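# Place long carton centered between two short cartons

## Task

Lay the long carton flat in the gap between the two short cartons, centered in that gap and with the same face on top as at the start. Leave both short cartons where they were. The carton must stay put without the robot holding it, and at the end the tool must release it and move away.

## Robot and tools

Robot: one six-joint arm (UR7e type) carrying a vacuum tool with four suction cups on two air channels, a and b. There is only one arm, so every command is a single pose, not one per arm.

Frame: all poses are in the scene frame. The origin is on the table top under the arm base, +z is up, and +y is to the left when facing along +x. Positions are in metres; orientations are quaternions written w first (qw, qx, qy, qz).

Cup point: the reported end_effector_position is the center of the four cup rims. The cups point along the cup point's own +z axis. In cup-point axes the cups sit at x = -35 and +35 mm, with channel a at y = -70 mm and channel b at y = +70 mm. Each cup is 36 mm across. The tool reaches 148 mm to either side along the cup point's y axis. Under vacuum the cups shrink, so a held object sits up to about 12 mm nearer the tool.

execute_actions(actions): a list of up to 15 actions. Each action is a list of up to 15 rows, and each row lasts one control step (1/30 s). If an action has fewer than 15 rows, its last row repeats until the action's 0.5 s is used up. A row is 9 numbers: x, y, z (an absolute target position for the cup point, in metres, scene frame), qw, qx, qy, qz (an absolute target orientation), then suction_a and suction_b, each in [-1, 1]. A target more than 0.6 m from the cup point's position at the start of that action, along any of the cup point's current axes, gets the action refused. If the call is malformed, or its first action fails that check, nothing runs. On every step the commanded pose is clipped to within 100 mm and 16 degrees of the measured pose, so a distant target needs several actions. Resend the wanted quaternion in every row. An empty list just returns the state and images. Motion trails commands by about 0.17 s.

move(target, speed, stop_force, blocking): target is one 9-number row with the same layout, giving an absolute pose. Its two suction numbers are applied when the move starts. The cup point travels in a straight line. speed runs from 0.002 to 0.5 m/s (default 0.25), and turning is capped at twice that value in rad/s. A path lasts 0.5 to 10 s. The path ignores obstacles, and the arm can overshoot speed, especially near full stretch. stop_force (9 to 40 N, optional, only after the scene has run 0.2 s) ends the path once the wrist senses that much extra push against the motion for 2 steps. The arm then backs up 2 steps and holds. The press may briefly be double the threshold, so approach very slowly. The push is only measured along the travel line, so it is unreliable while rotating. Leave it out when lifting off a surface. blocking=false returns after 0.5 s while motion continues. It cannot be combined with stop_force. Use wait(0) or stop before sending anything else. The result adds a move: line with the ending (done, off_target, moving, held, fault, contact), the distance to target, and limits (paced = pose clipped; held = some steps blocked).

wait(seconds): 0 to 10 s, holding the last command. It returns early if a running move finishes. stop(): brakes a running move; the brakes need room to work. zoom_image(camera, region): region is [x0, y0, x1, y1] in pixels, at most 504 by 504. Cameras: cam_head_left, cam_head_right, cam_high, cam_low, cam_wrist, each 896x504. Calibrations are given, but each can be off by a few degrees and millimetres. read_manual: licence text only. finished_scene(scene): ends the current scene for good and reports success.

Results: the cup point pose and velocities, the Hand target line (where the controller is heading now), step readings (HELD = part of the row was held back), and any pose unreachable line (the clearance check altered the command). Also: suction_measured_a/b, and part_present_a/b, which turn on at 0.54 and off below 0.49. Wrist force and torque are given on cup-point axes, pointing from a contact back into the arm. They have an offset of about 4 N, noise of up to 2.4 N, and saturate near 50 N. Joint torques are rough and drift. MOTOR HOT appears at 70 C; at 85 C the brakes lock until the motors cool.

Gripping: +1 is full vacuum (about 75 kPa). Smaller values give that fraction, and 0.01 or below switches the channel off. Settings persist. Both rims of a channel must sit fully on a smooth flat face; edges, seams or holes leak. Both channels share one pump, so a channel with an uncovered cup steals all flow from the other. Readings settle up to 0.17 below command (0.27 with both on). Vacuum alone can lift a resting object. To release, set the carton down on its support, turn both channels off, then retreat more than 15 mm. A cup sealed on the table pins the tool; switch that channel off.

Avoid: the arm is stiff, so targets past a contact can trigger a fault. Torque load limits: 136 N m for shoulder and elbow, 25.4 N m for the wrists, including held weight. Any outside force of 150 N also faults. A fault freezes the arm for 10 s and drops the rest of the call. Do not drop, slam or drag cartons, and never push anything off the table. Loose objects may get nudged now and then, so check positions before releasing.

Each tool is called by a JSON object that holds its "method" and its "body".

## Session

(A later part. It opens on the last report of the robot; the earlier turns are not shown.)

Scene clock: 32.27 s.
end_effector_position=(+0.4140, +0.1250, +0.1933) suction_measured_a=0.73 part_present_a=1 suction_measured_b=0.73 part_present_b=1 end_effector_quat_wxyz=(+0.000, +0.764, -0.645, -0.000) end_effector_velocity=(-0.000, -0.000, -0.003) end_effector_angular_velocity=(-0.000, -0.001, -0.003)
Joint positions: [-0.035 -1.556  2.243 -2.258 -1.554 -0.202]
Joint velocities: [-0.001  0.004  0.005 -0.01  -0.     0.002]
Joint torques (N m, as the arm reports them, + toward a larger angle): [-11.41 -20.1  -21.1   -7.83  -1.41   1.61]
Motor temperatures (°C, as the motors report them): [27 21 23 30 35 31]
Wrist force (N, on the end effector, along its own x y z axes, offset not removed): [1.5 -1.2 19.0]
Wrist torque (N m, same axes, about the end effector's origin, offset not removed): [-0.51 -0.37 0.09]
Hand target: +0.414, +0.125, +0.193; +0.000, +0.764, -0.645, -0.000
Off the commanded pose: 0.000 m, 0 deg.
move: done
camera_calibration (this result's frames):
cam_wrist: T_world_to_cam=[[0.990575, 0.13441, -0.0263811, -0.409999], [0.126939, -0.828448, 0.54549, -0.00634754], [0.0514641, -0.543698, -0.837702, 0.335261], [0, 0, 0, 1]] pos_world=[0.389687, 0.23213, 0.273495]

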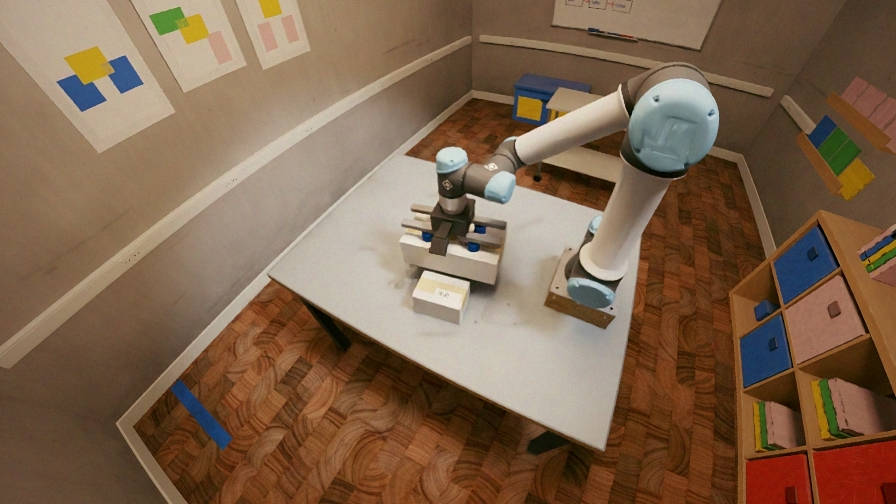

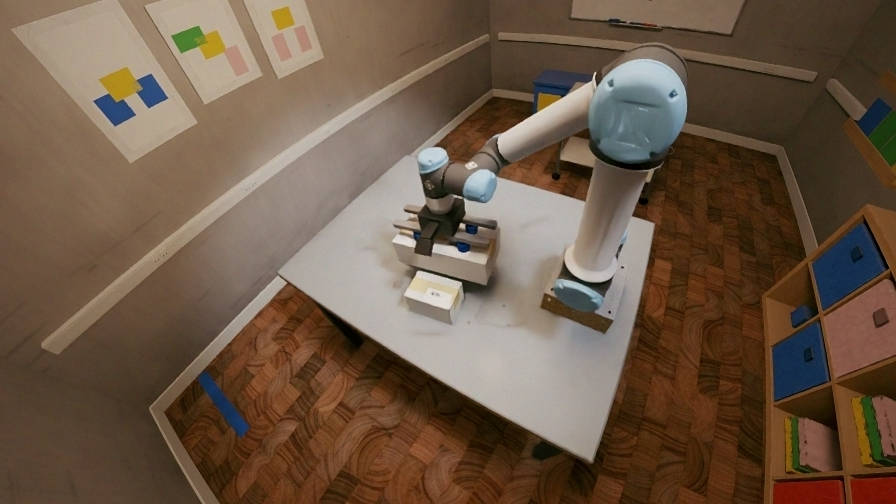

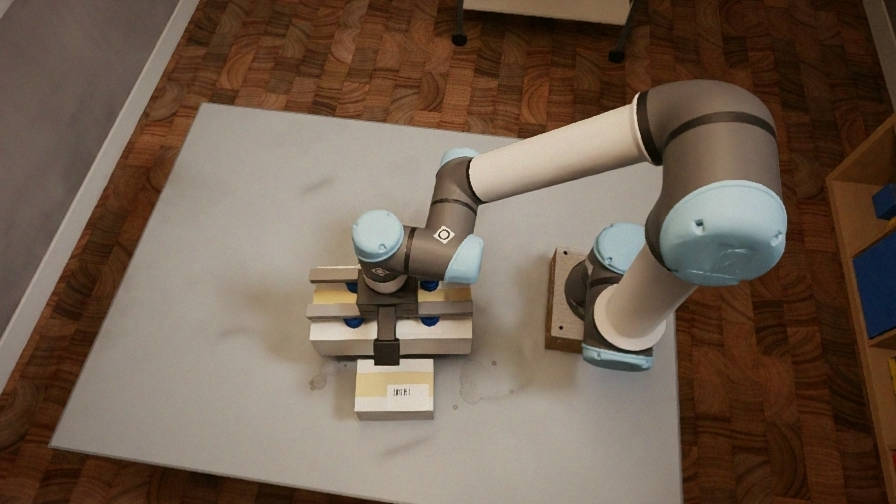

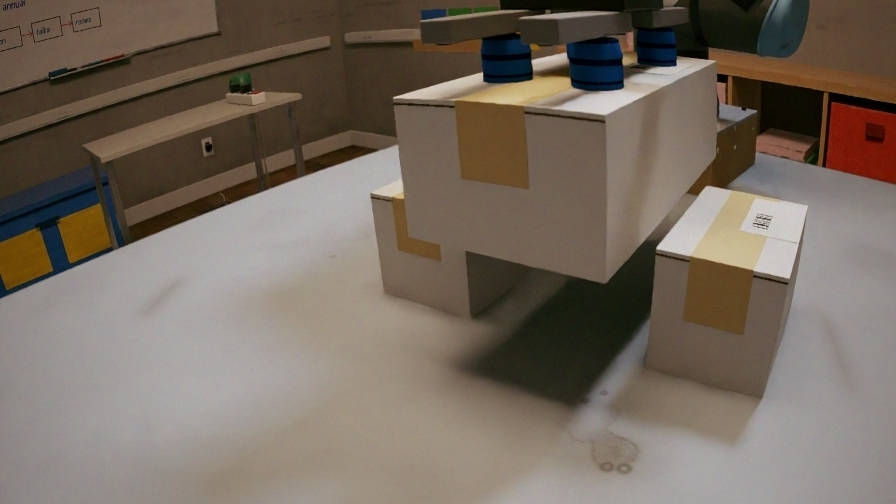

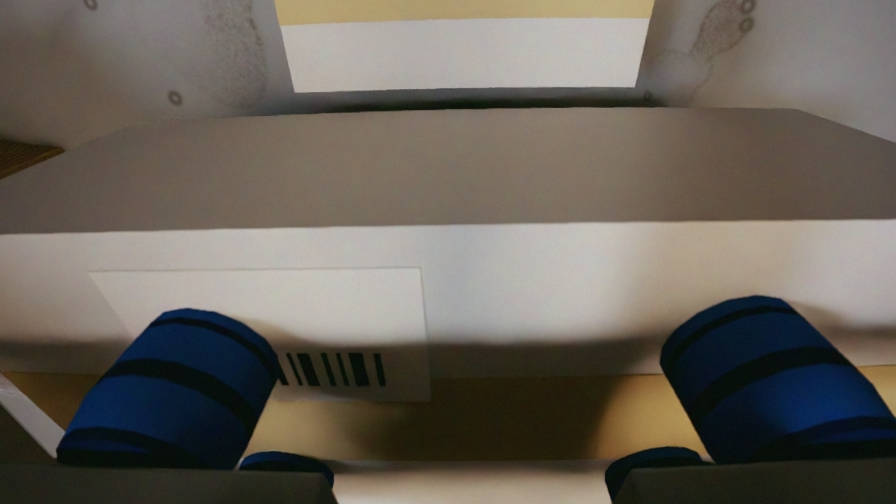

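{"method": "move", "body": {"target": [0.4136,0.1275,0.17,0,-0.764,0.645,0,1,1], "speed": 0.012, "stop_force": 9}}

{"method": "move", "body": {"target": [0.4136,0.1275,0.095,0,-0.764,0.645,0,1,1], "speed": 0.04, "stop_force": 12}}

Scene clock: 37.70 s.
end_effector_position=(+0.4136, +0.1275, +0.1704) suction_measured_a=0.73 part_present_a=1 suction_measured_b=0.73 part_present_b=1 end_effector_quat_wxyz=(+0.000, +0.764, -0.645, -0.000) end_effector_velocity=(-0.000, +0.000, -0.003) end_effector_angular_velocity=(+0.000, +0.001, -0.001)
Joint positions: [-0.028 -1.509  2.271 -2.334 -1.555 -0.195]
Joint velocities: [ 0.001  0.008  0.003 -0.01   0.     0.002]
Joint torques (N m, as the arm reports them, + toward a larger angle): [ 12.54 -24.83 -21.61  -6.97  -0.73   1.6 ]
Motor temperatures (°C, as the motors report them): [27 21 23 30 35 31]
Wrist force (N, on the end effector, along its own x y z axes, offset not removed): [1.3 0.7 18.6]
Wrist torque (N m, same axes, about the end effector's origin, offset not removed): [-0.33 -0.29 0.06]
Hand target: +0.414, +0.128, +0.170; +0.000, +0.764, -0.645, -0.000
Off the commanded pose: 0.000 m, 0 deg.
move: done
camera_calibration (this result's frames):
cam_wrist: T_world_to_cam=[[0.990592, 0.134287, -0.026355, -0.410467], [0.126821, -0.828461, 0.545499, 0.00831313], [0.0514193, -0.543709, -0.837697, 0.317392], [0, 0, 0, 1]] pos_world=[0.389231, 0.234576, 0.250526]

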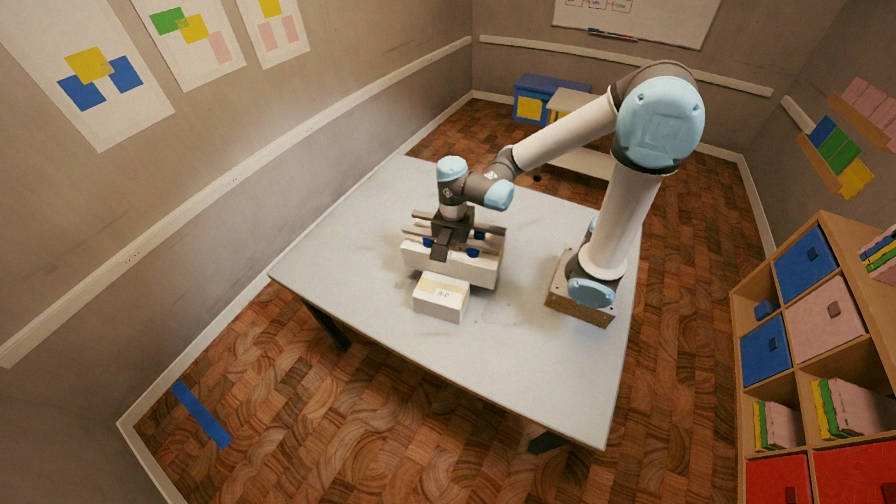

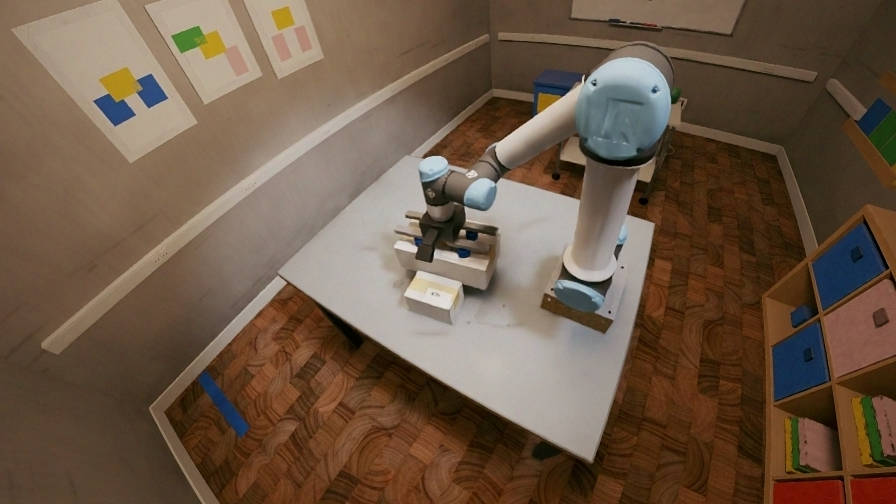

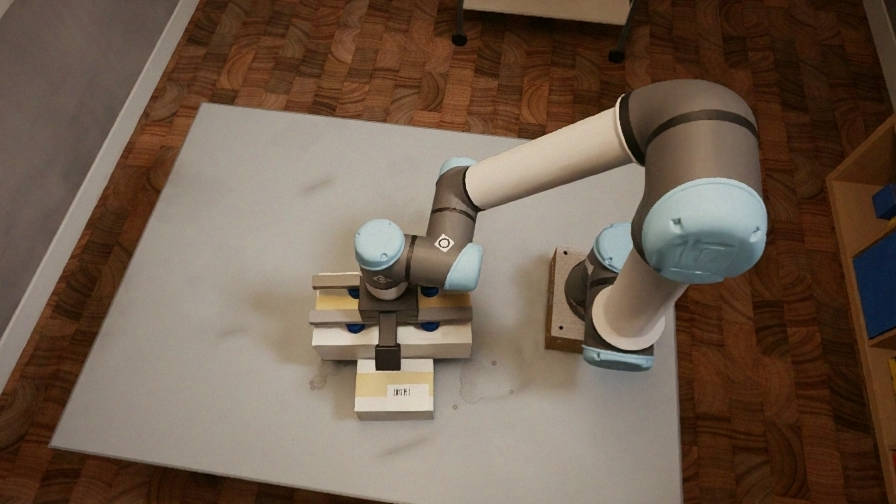

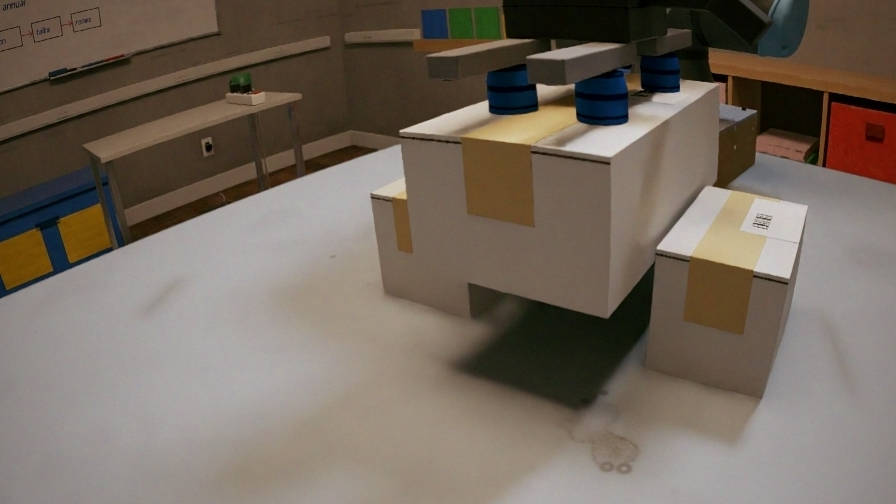

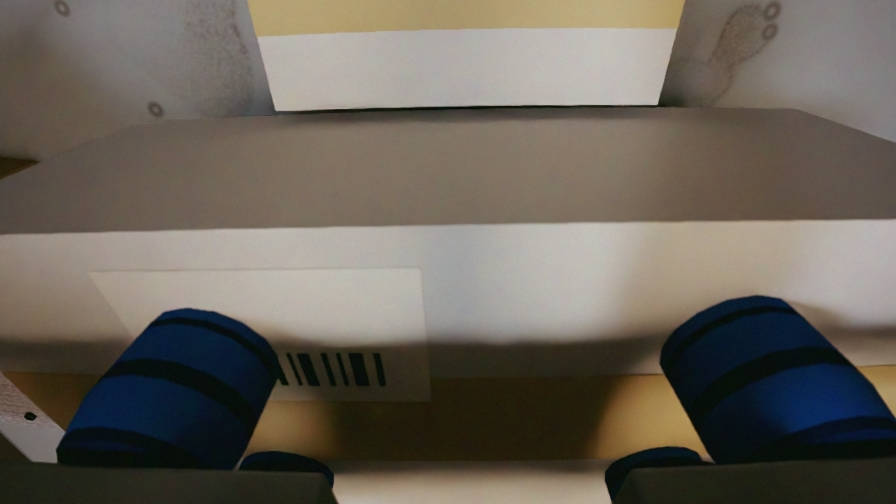

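Scene clock: 40.00 s.
end_effector_position=(+0.4135, +0.1275, +0.0954) suction_measured_a=0.73 part_present_a=1 suction_measured_b=0.73 part_present_b=1 end_effector_quat_wxyz=(+0.000, +0.764, -0.645, -0.000) end_effector_velocity=(+0.000, +0.000, -0.002) end_effector_angular_velocity=(+0.000, -0.002, +0.001)
Joint positions: [-0.025 -1.323  2.34  -2.589 -1.555 -0.192]
Joint velocities: [ 0.001  0.005  0.002 -0.009  0.     0.001]
Joint torques (N m, as the arm reports them, + toward a larger angle): [ 11.39 -26.37 -13.53  -7.07  -0.53   1.59]
Motor temperatures (°C, as the motors report them): [27 21 23 30 35 31]
Wrist force (N, on the end effector, along its own x y z axes, offset not removed): [1.5 -0.2 16.8]
Wrist torque (N m, same axes, about the end effector's origin, offset not removed): [-0.39 -0.26 0.21]
Hand target: +0.414, +0.128, +0.095; +0.000, +0.764, -0.645, -0.000
Off the commanded pose: 0.000 m, 0 deg.
move: done
camera_calibration (this result's frames):
cam_wrist: T_world_to_cam=[[0.990592, 0.134287, -0.0263669, -0.412398], [0.126828, -0.828463, 0.545494, 0.0492717], [0.0514087, -0.543706, -0.8377, 0.25458], [0, 0, 0, 1]] pos_world=[0.389182, 0.234616, 0.17551]

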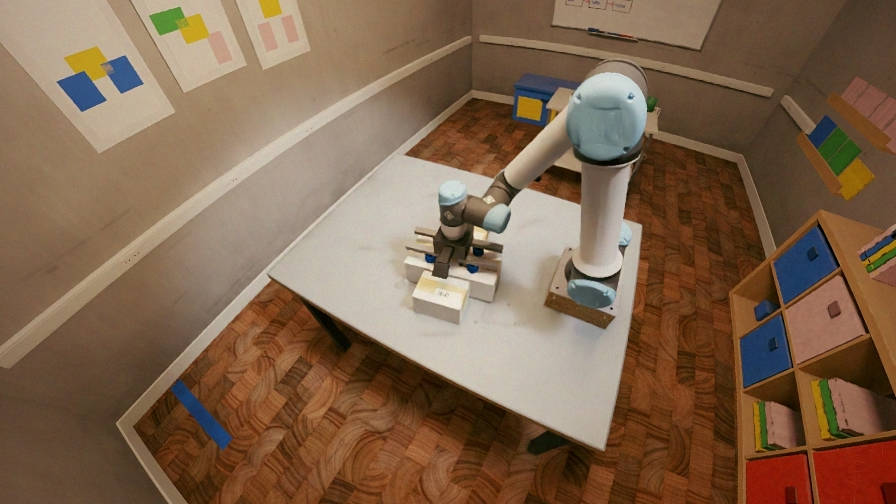

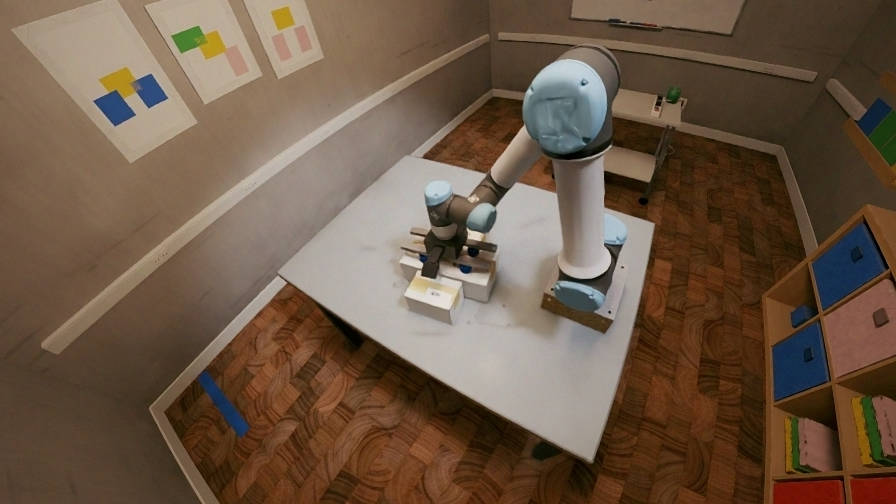

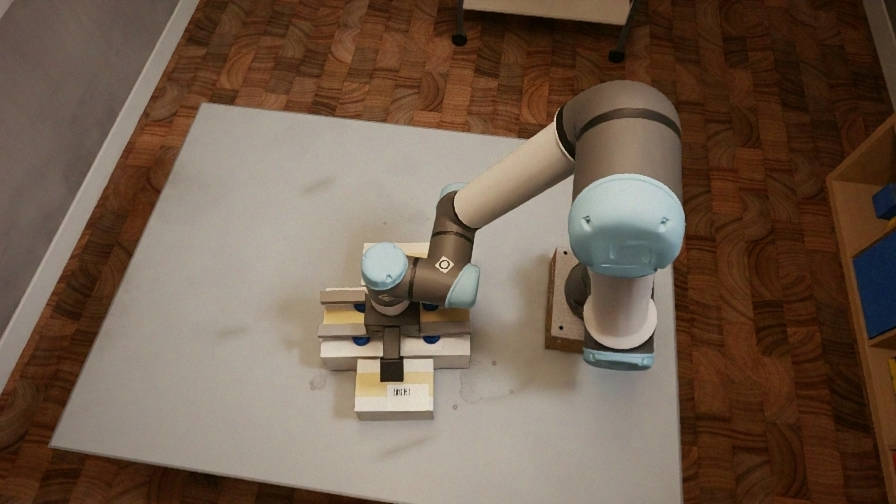

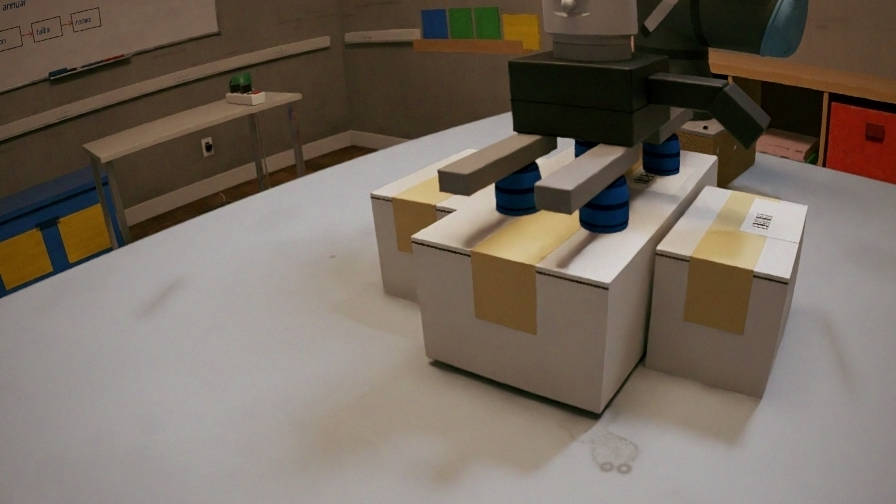

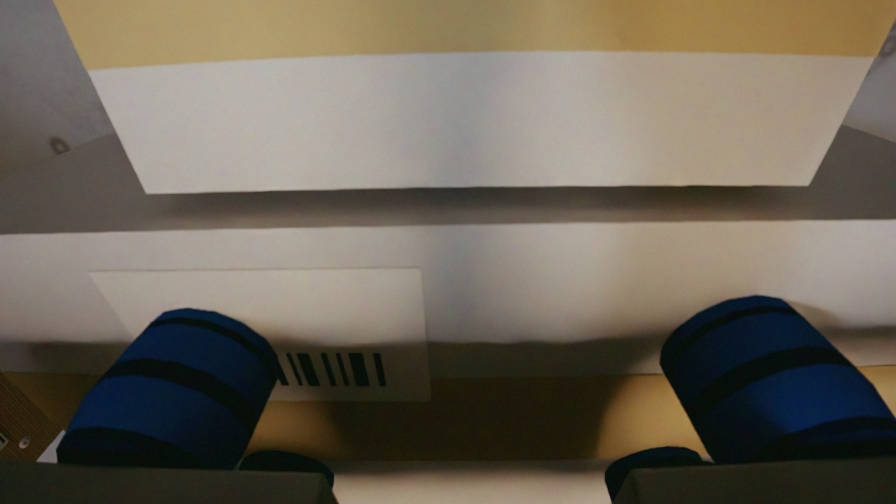

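{"method": "move", "body": {"target": [0.4135,0.128,0.0905,0,-0.764,0.645,0,1,1], "speed": 0.008}}

{"method": "execute_actions", "body": {"actions": [[[0.4135,0.128,0.0905,0,-0.764,0.645,0,0,0]]]}}

{"method": "move", "body": {"target": [0.4135,0.128,0.33,0,-0.764,0.645,0,0,0], "speed": 0.15}}

Scene clock: 46.90 s.
end_effector_position=(+0.4135, +0.1280, +0.0907) suction_measured_a=0.73 part_present_a=1 suction_measured_b=0.73 part_present_b=1 end_effector_quat_wxyz=(+0.000, +0.764, -0.645, -0.000) end_effector_velocity=(+0.000, -0.000, -0.001) end_effector_angular_velocity=(+0.000, -0.002, +0.000)
Joint positions: [-0.023 -1.309  2.343 -2.605 -1.555 -0.191]
Joint velocities: [-0.     0.004  0.001 -0.007  0.    -0.001]
Joint torques (N m, as the arm reports them, + toward a larger angle): [ 11.73 -28.11 -14.47  -6.59  -1.5    1.47]
Motor temperatures (°C, as the motors report them): [27 21 23 30 35 31]
Wrist force (N, on the end effector, along its own x y z axes, offset not removed): [2.1 0.7 17.6]
Wrist torque (N m, same axes, about the end effector's origin, offset not removed): [-0.26 -0.48 0.14]
Hand target: +0.413, +0.128, +0.091; +0.000, +0.764, -0.645, -0.000
Off the commanded pose: 0.000 m, 0 deg.
move: done
camera_calibration (this result's frames):
cam_wrist: T_world_to_cam=[[0.990592, 0.134286, -0.0263418, -0.412554], [0.126813, -0.82846, 0.545501, 0.0521944], [0.0514303, -0.54371, -0.837696, 0.25096], [0, 0, 0, 1]] pos_world=[0.389147, 0.235091, 0.170889]

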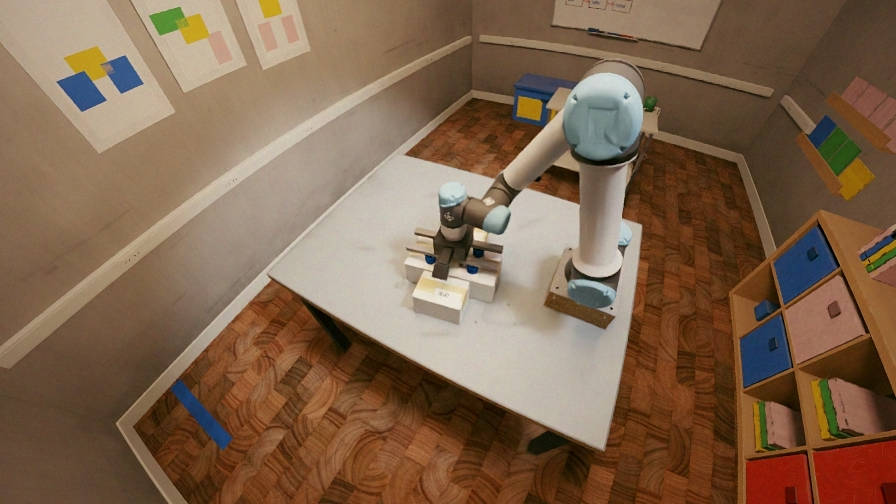

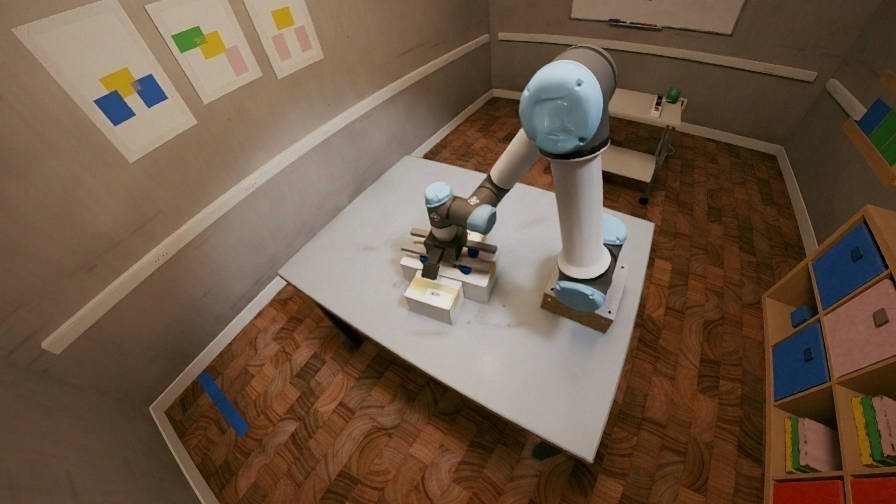

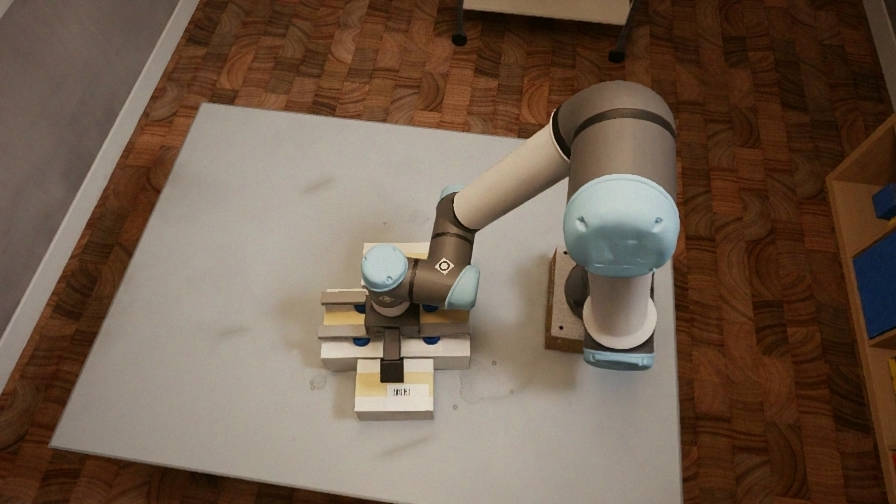

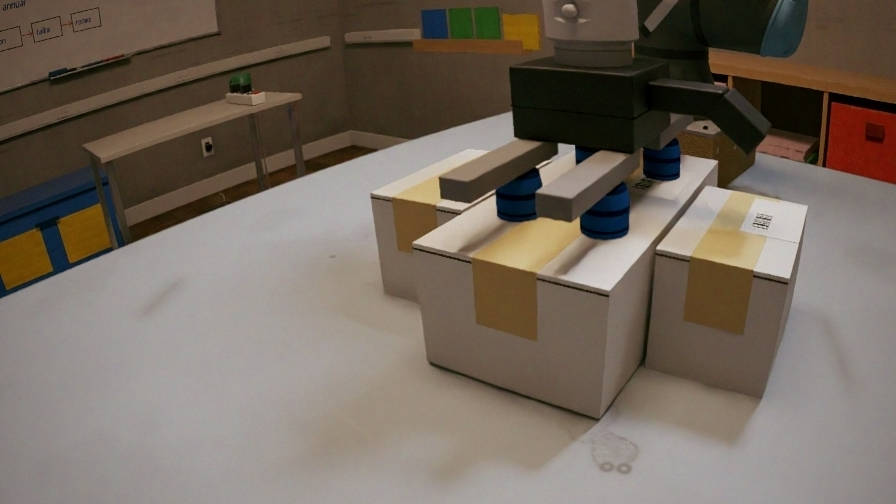

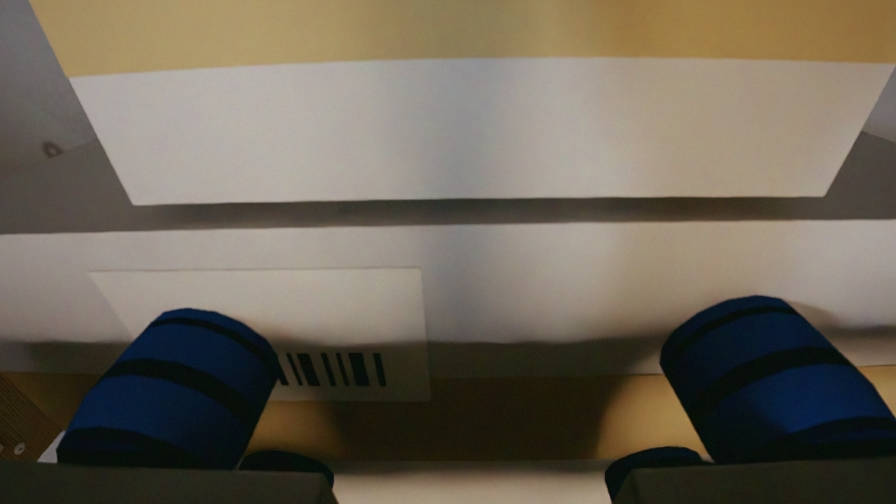

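Scene clock: 47.40 s.
end_effector_position=(+0.4136, +0.1280, +0.0906) suction_measured_a=0.00 part_present_a=0 suction_measured_b=0.00 part_present_b=0 end_effector_quat_wxyz=(-0.000, +0.764, -0.645, +0.000) end_effector_velocity=(+0.000, -0.000, +0.000) end_effector_angular_velocity=(-0.000, +0.000, -0.001)
Joint positions: [-0.023 -1.309  2.343 -2.606 -1.555 -0.191]
Joint velocities: [-0.001 -0.    -0.     0.    -0.     0.   ]
Joint torques (N m, as the arm reports them, + toward a larger angle): [12.03  1.5   2.17  2.5  -0.32  1.68]
Motor temperatures (°C, as the motors report them): [27 21 23 30 35 31]
Wrist force (N, on the end effector, along its own x y z axes, offset not removed): [1.4 6.6 -50.0]
Wrist torque (N m, same axes, about the end effector's origin, offset not removed): [0.25 -0.34 -0.01]
Hand target: +0.413, +0.128, +0.091; +0.000, +0.764, -0.645, -0.000
Off the commanded pose: 0.000 m, 0 deg.
Step readings (end_effector_position):
0: (+0.4135, +0.1280, +0.0907)
1: (+0.4135, +0.1280, +0.0907)
2: (+0.4136, +0.1280, +0.0907)
4: (+0.4136, +0.1280, +0.0907)
8: (+0.4137, +0.1280, +0.0907)
15: end_effector_position above
camera_calibration (this result's frames):
cam_wrist: T_world_to_cam=[[0.9906, 0.134289, -0.0260268, -0.412681], [0.12664, -0.828439, 0.545574, 0.0523282], [0.0517029, -0.543742, -0.837658, 0.250749], [0, 0, 0, 1]] pos_world=[0.389211, 0.235112, 0.170752]

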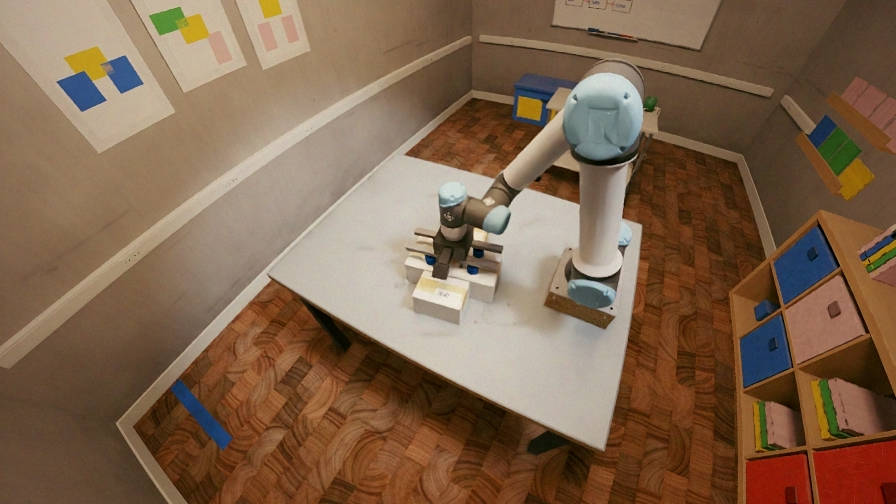

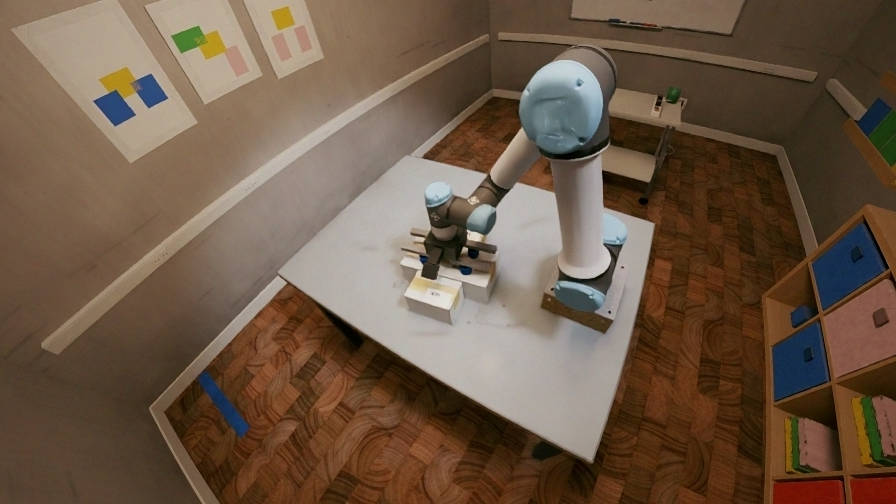

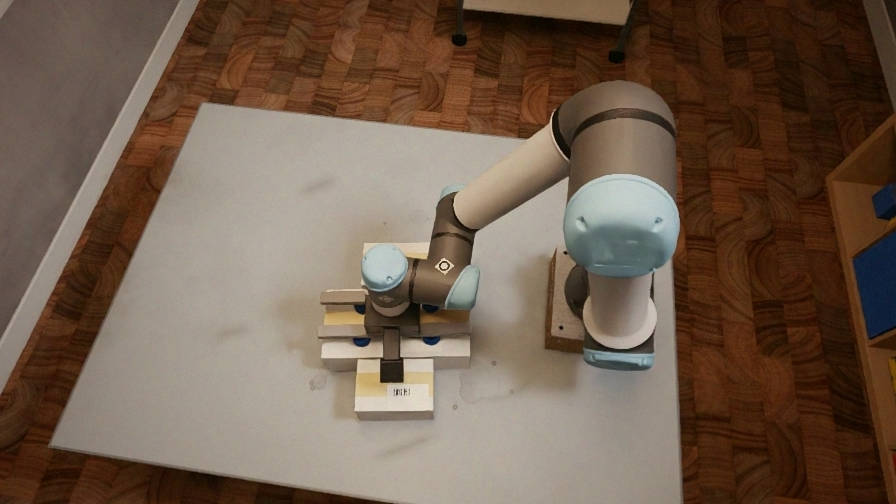

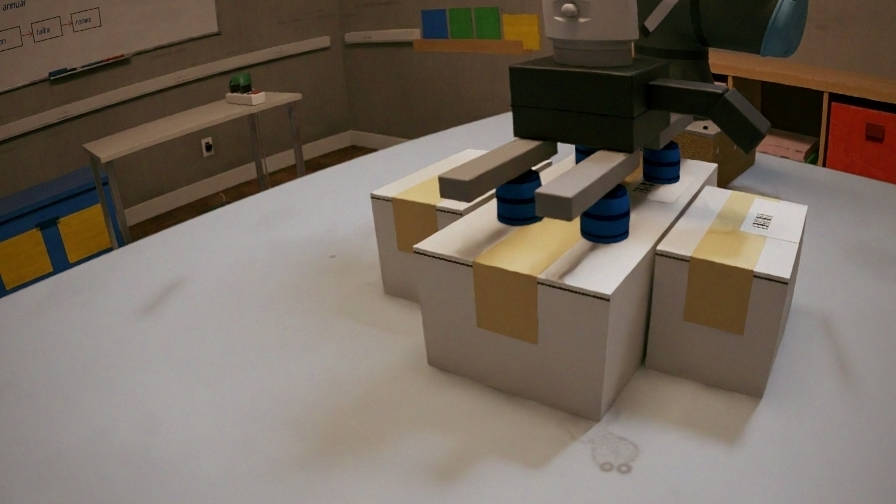

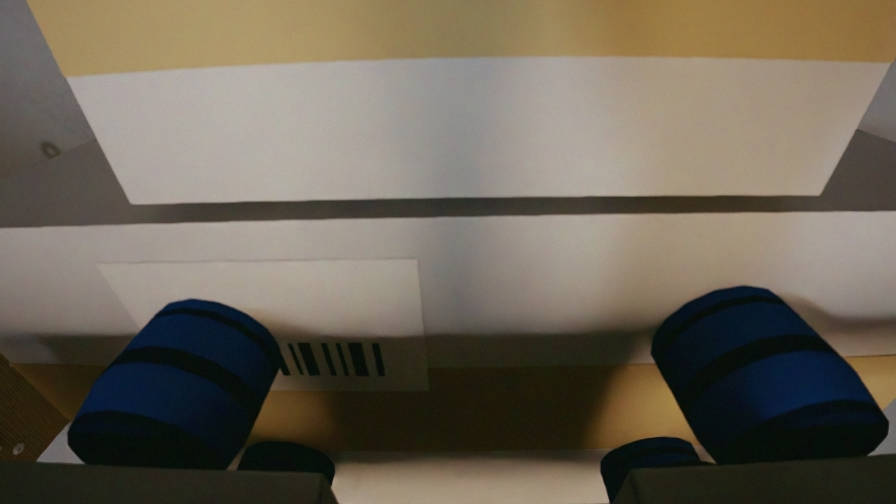

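Scene clock: 49.57 s.
end_effector_position=(+0.4137, +0.1280, +0.3296) suction_measured_a=0.00 part_present_a=0 suction_measured_b=0.00 part_present_b=0 end_effector_quat_wxyz=(-0.000, +0.764, -0.645, +0.000) end_effector_velocity=(-0.000, +0.000, +0.003) end_effector_angular_velocity=(+0.001, +0.000, +0.001)
Joint positions: [-0.033 -1.732  2.008 -1.848 -1.554 -0.2  ]
Joint velocities: [ 0.001 -0.003 -0.005  0.009  0.001 -0.   ]
Joint torques (N m, as the arm reports them, + toward a larger angle): [-11.91 -30.75 -35.09  -1.17   0.16  -2.16]
Motor temperatures (°C, as the motors report them): [27 21 23 30 35 31]
Wrist force (N, on the end effector, along its own x y z axes, offset not removed): [1.6 1.0 1.6]
Wrist torque (N m, same axes, about the end effector's origin, offset not removed): [0.22 -0.31 0.13]
Hand target: +0.414, +0.128, +0.330; -0.000, +0.764, -0.645, +0.000
Off the commanded pose: 0.000 m, 0 deg.
move: done
camera_calibration (this result's frames):
cam_wrist: T_world_to_cam=[[0.990598, 0.134283, -0.0261634, -0.406521], [0.126714, -0.828473, 0.545506, -0.078037], [0.0515766, -0.543692, -0.837698, 0.450966], [0, 0, 0, 1]] pos_world=[0.389328, 0.235124, 0.409707]

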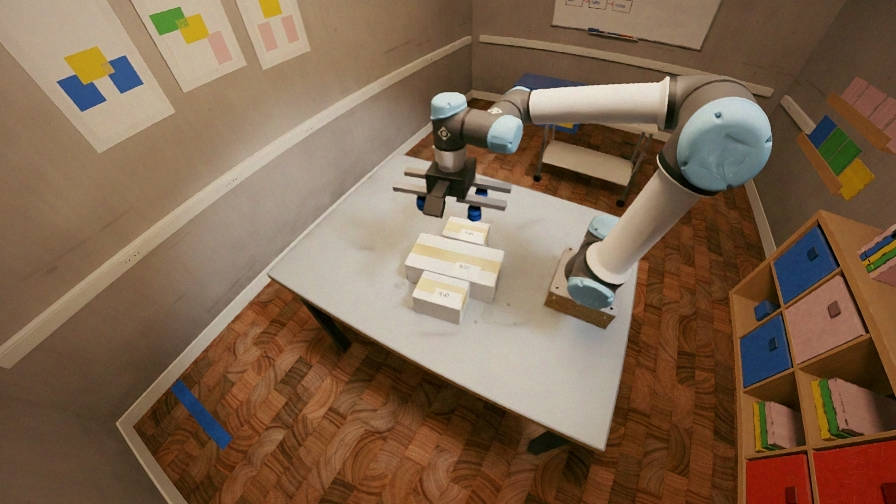

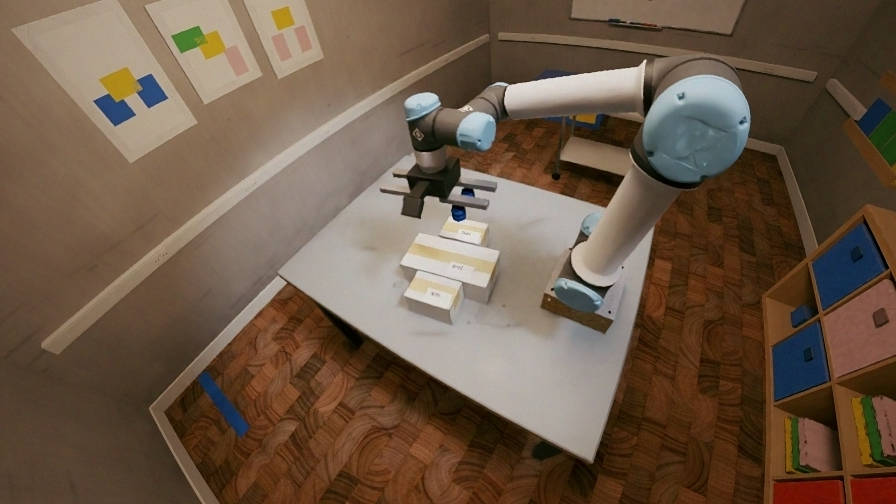

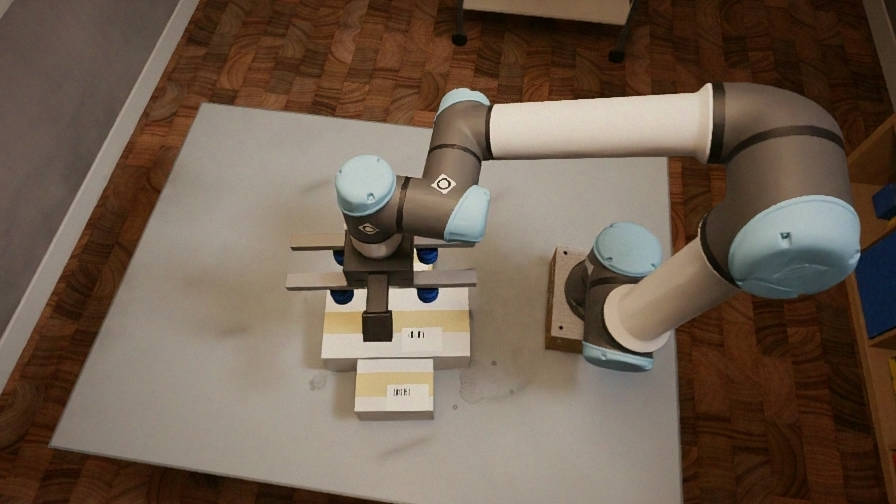

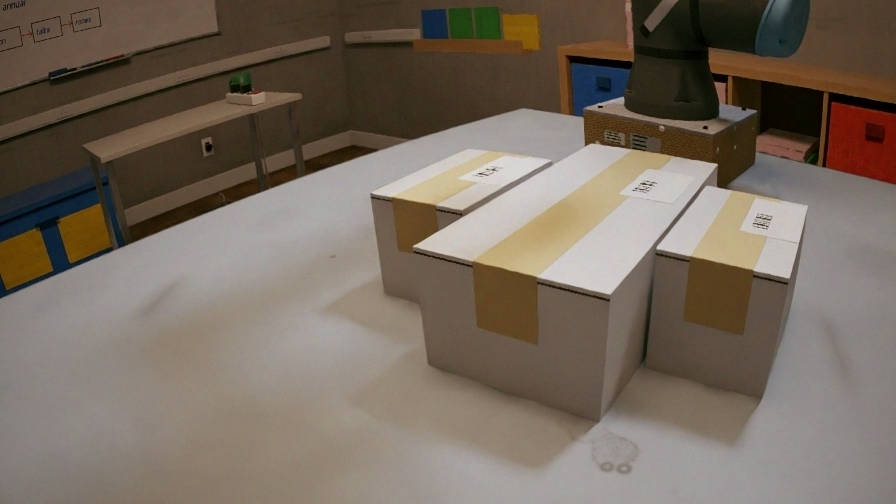

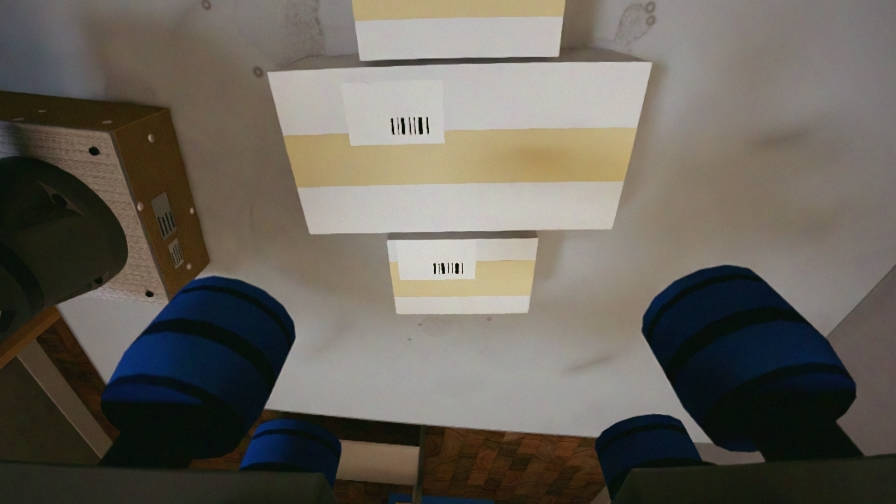

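Gaps are visible on both sides.

{"method": "finished_scene", "body": {"scene": 2}}

The scene is finished: the task was done.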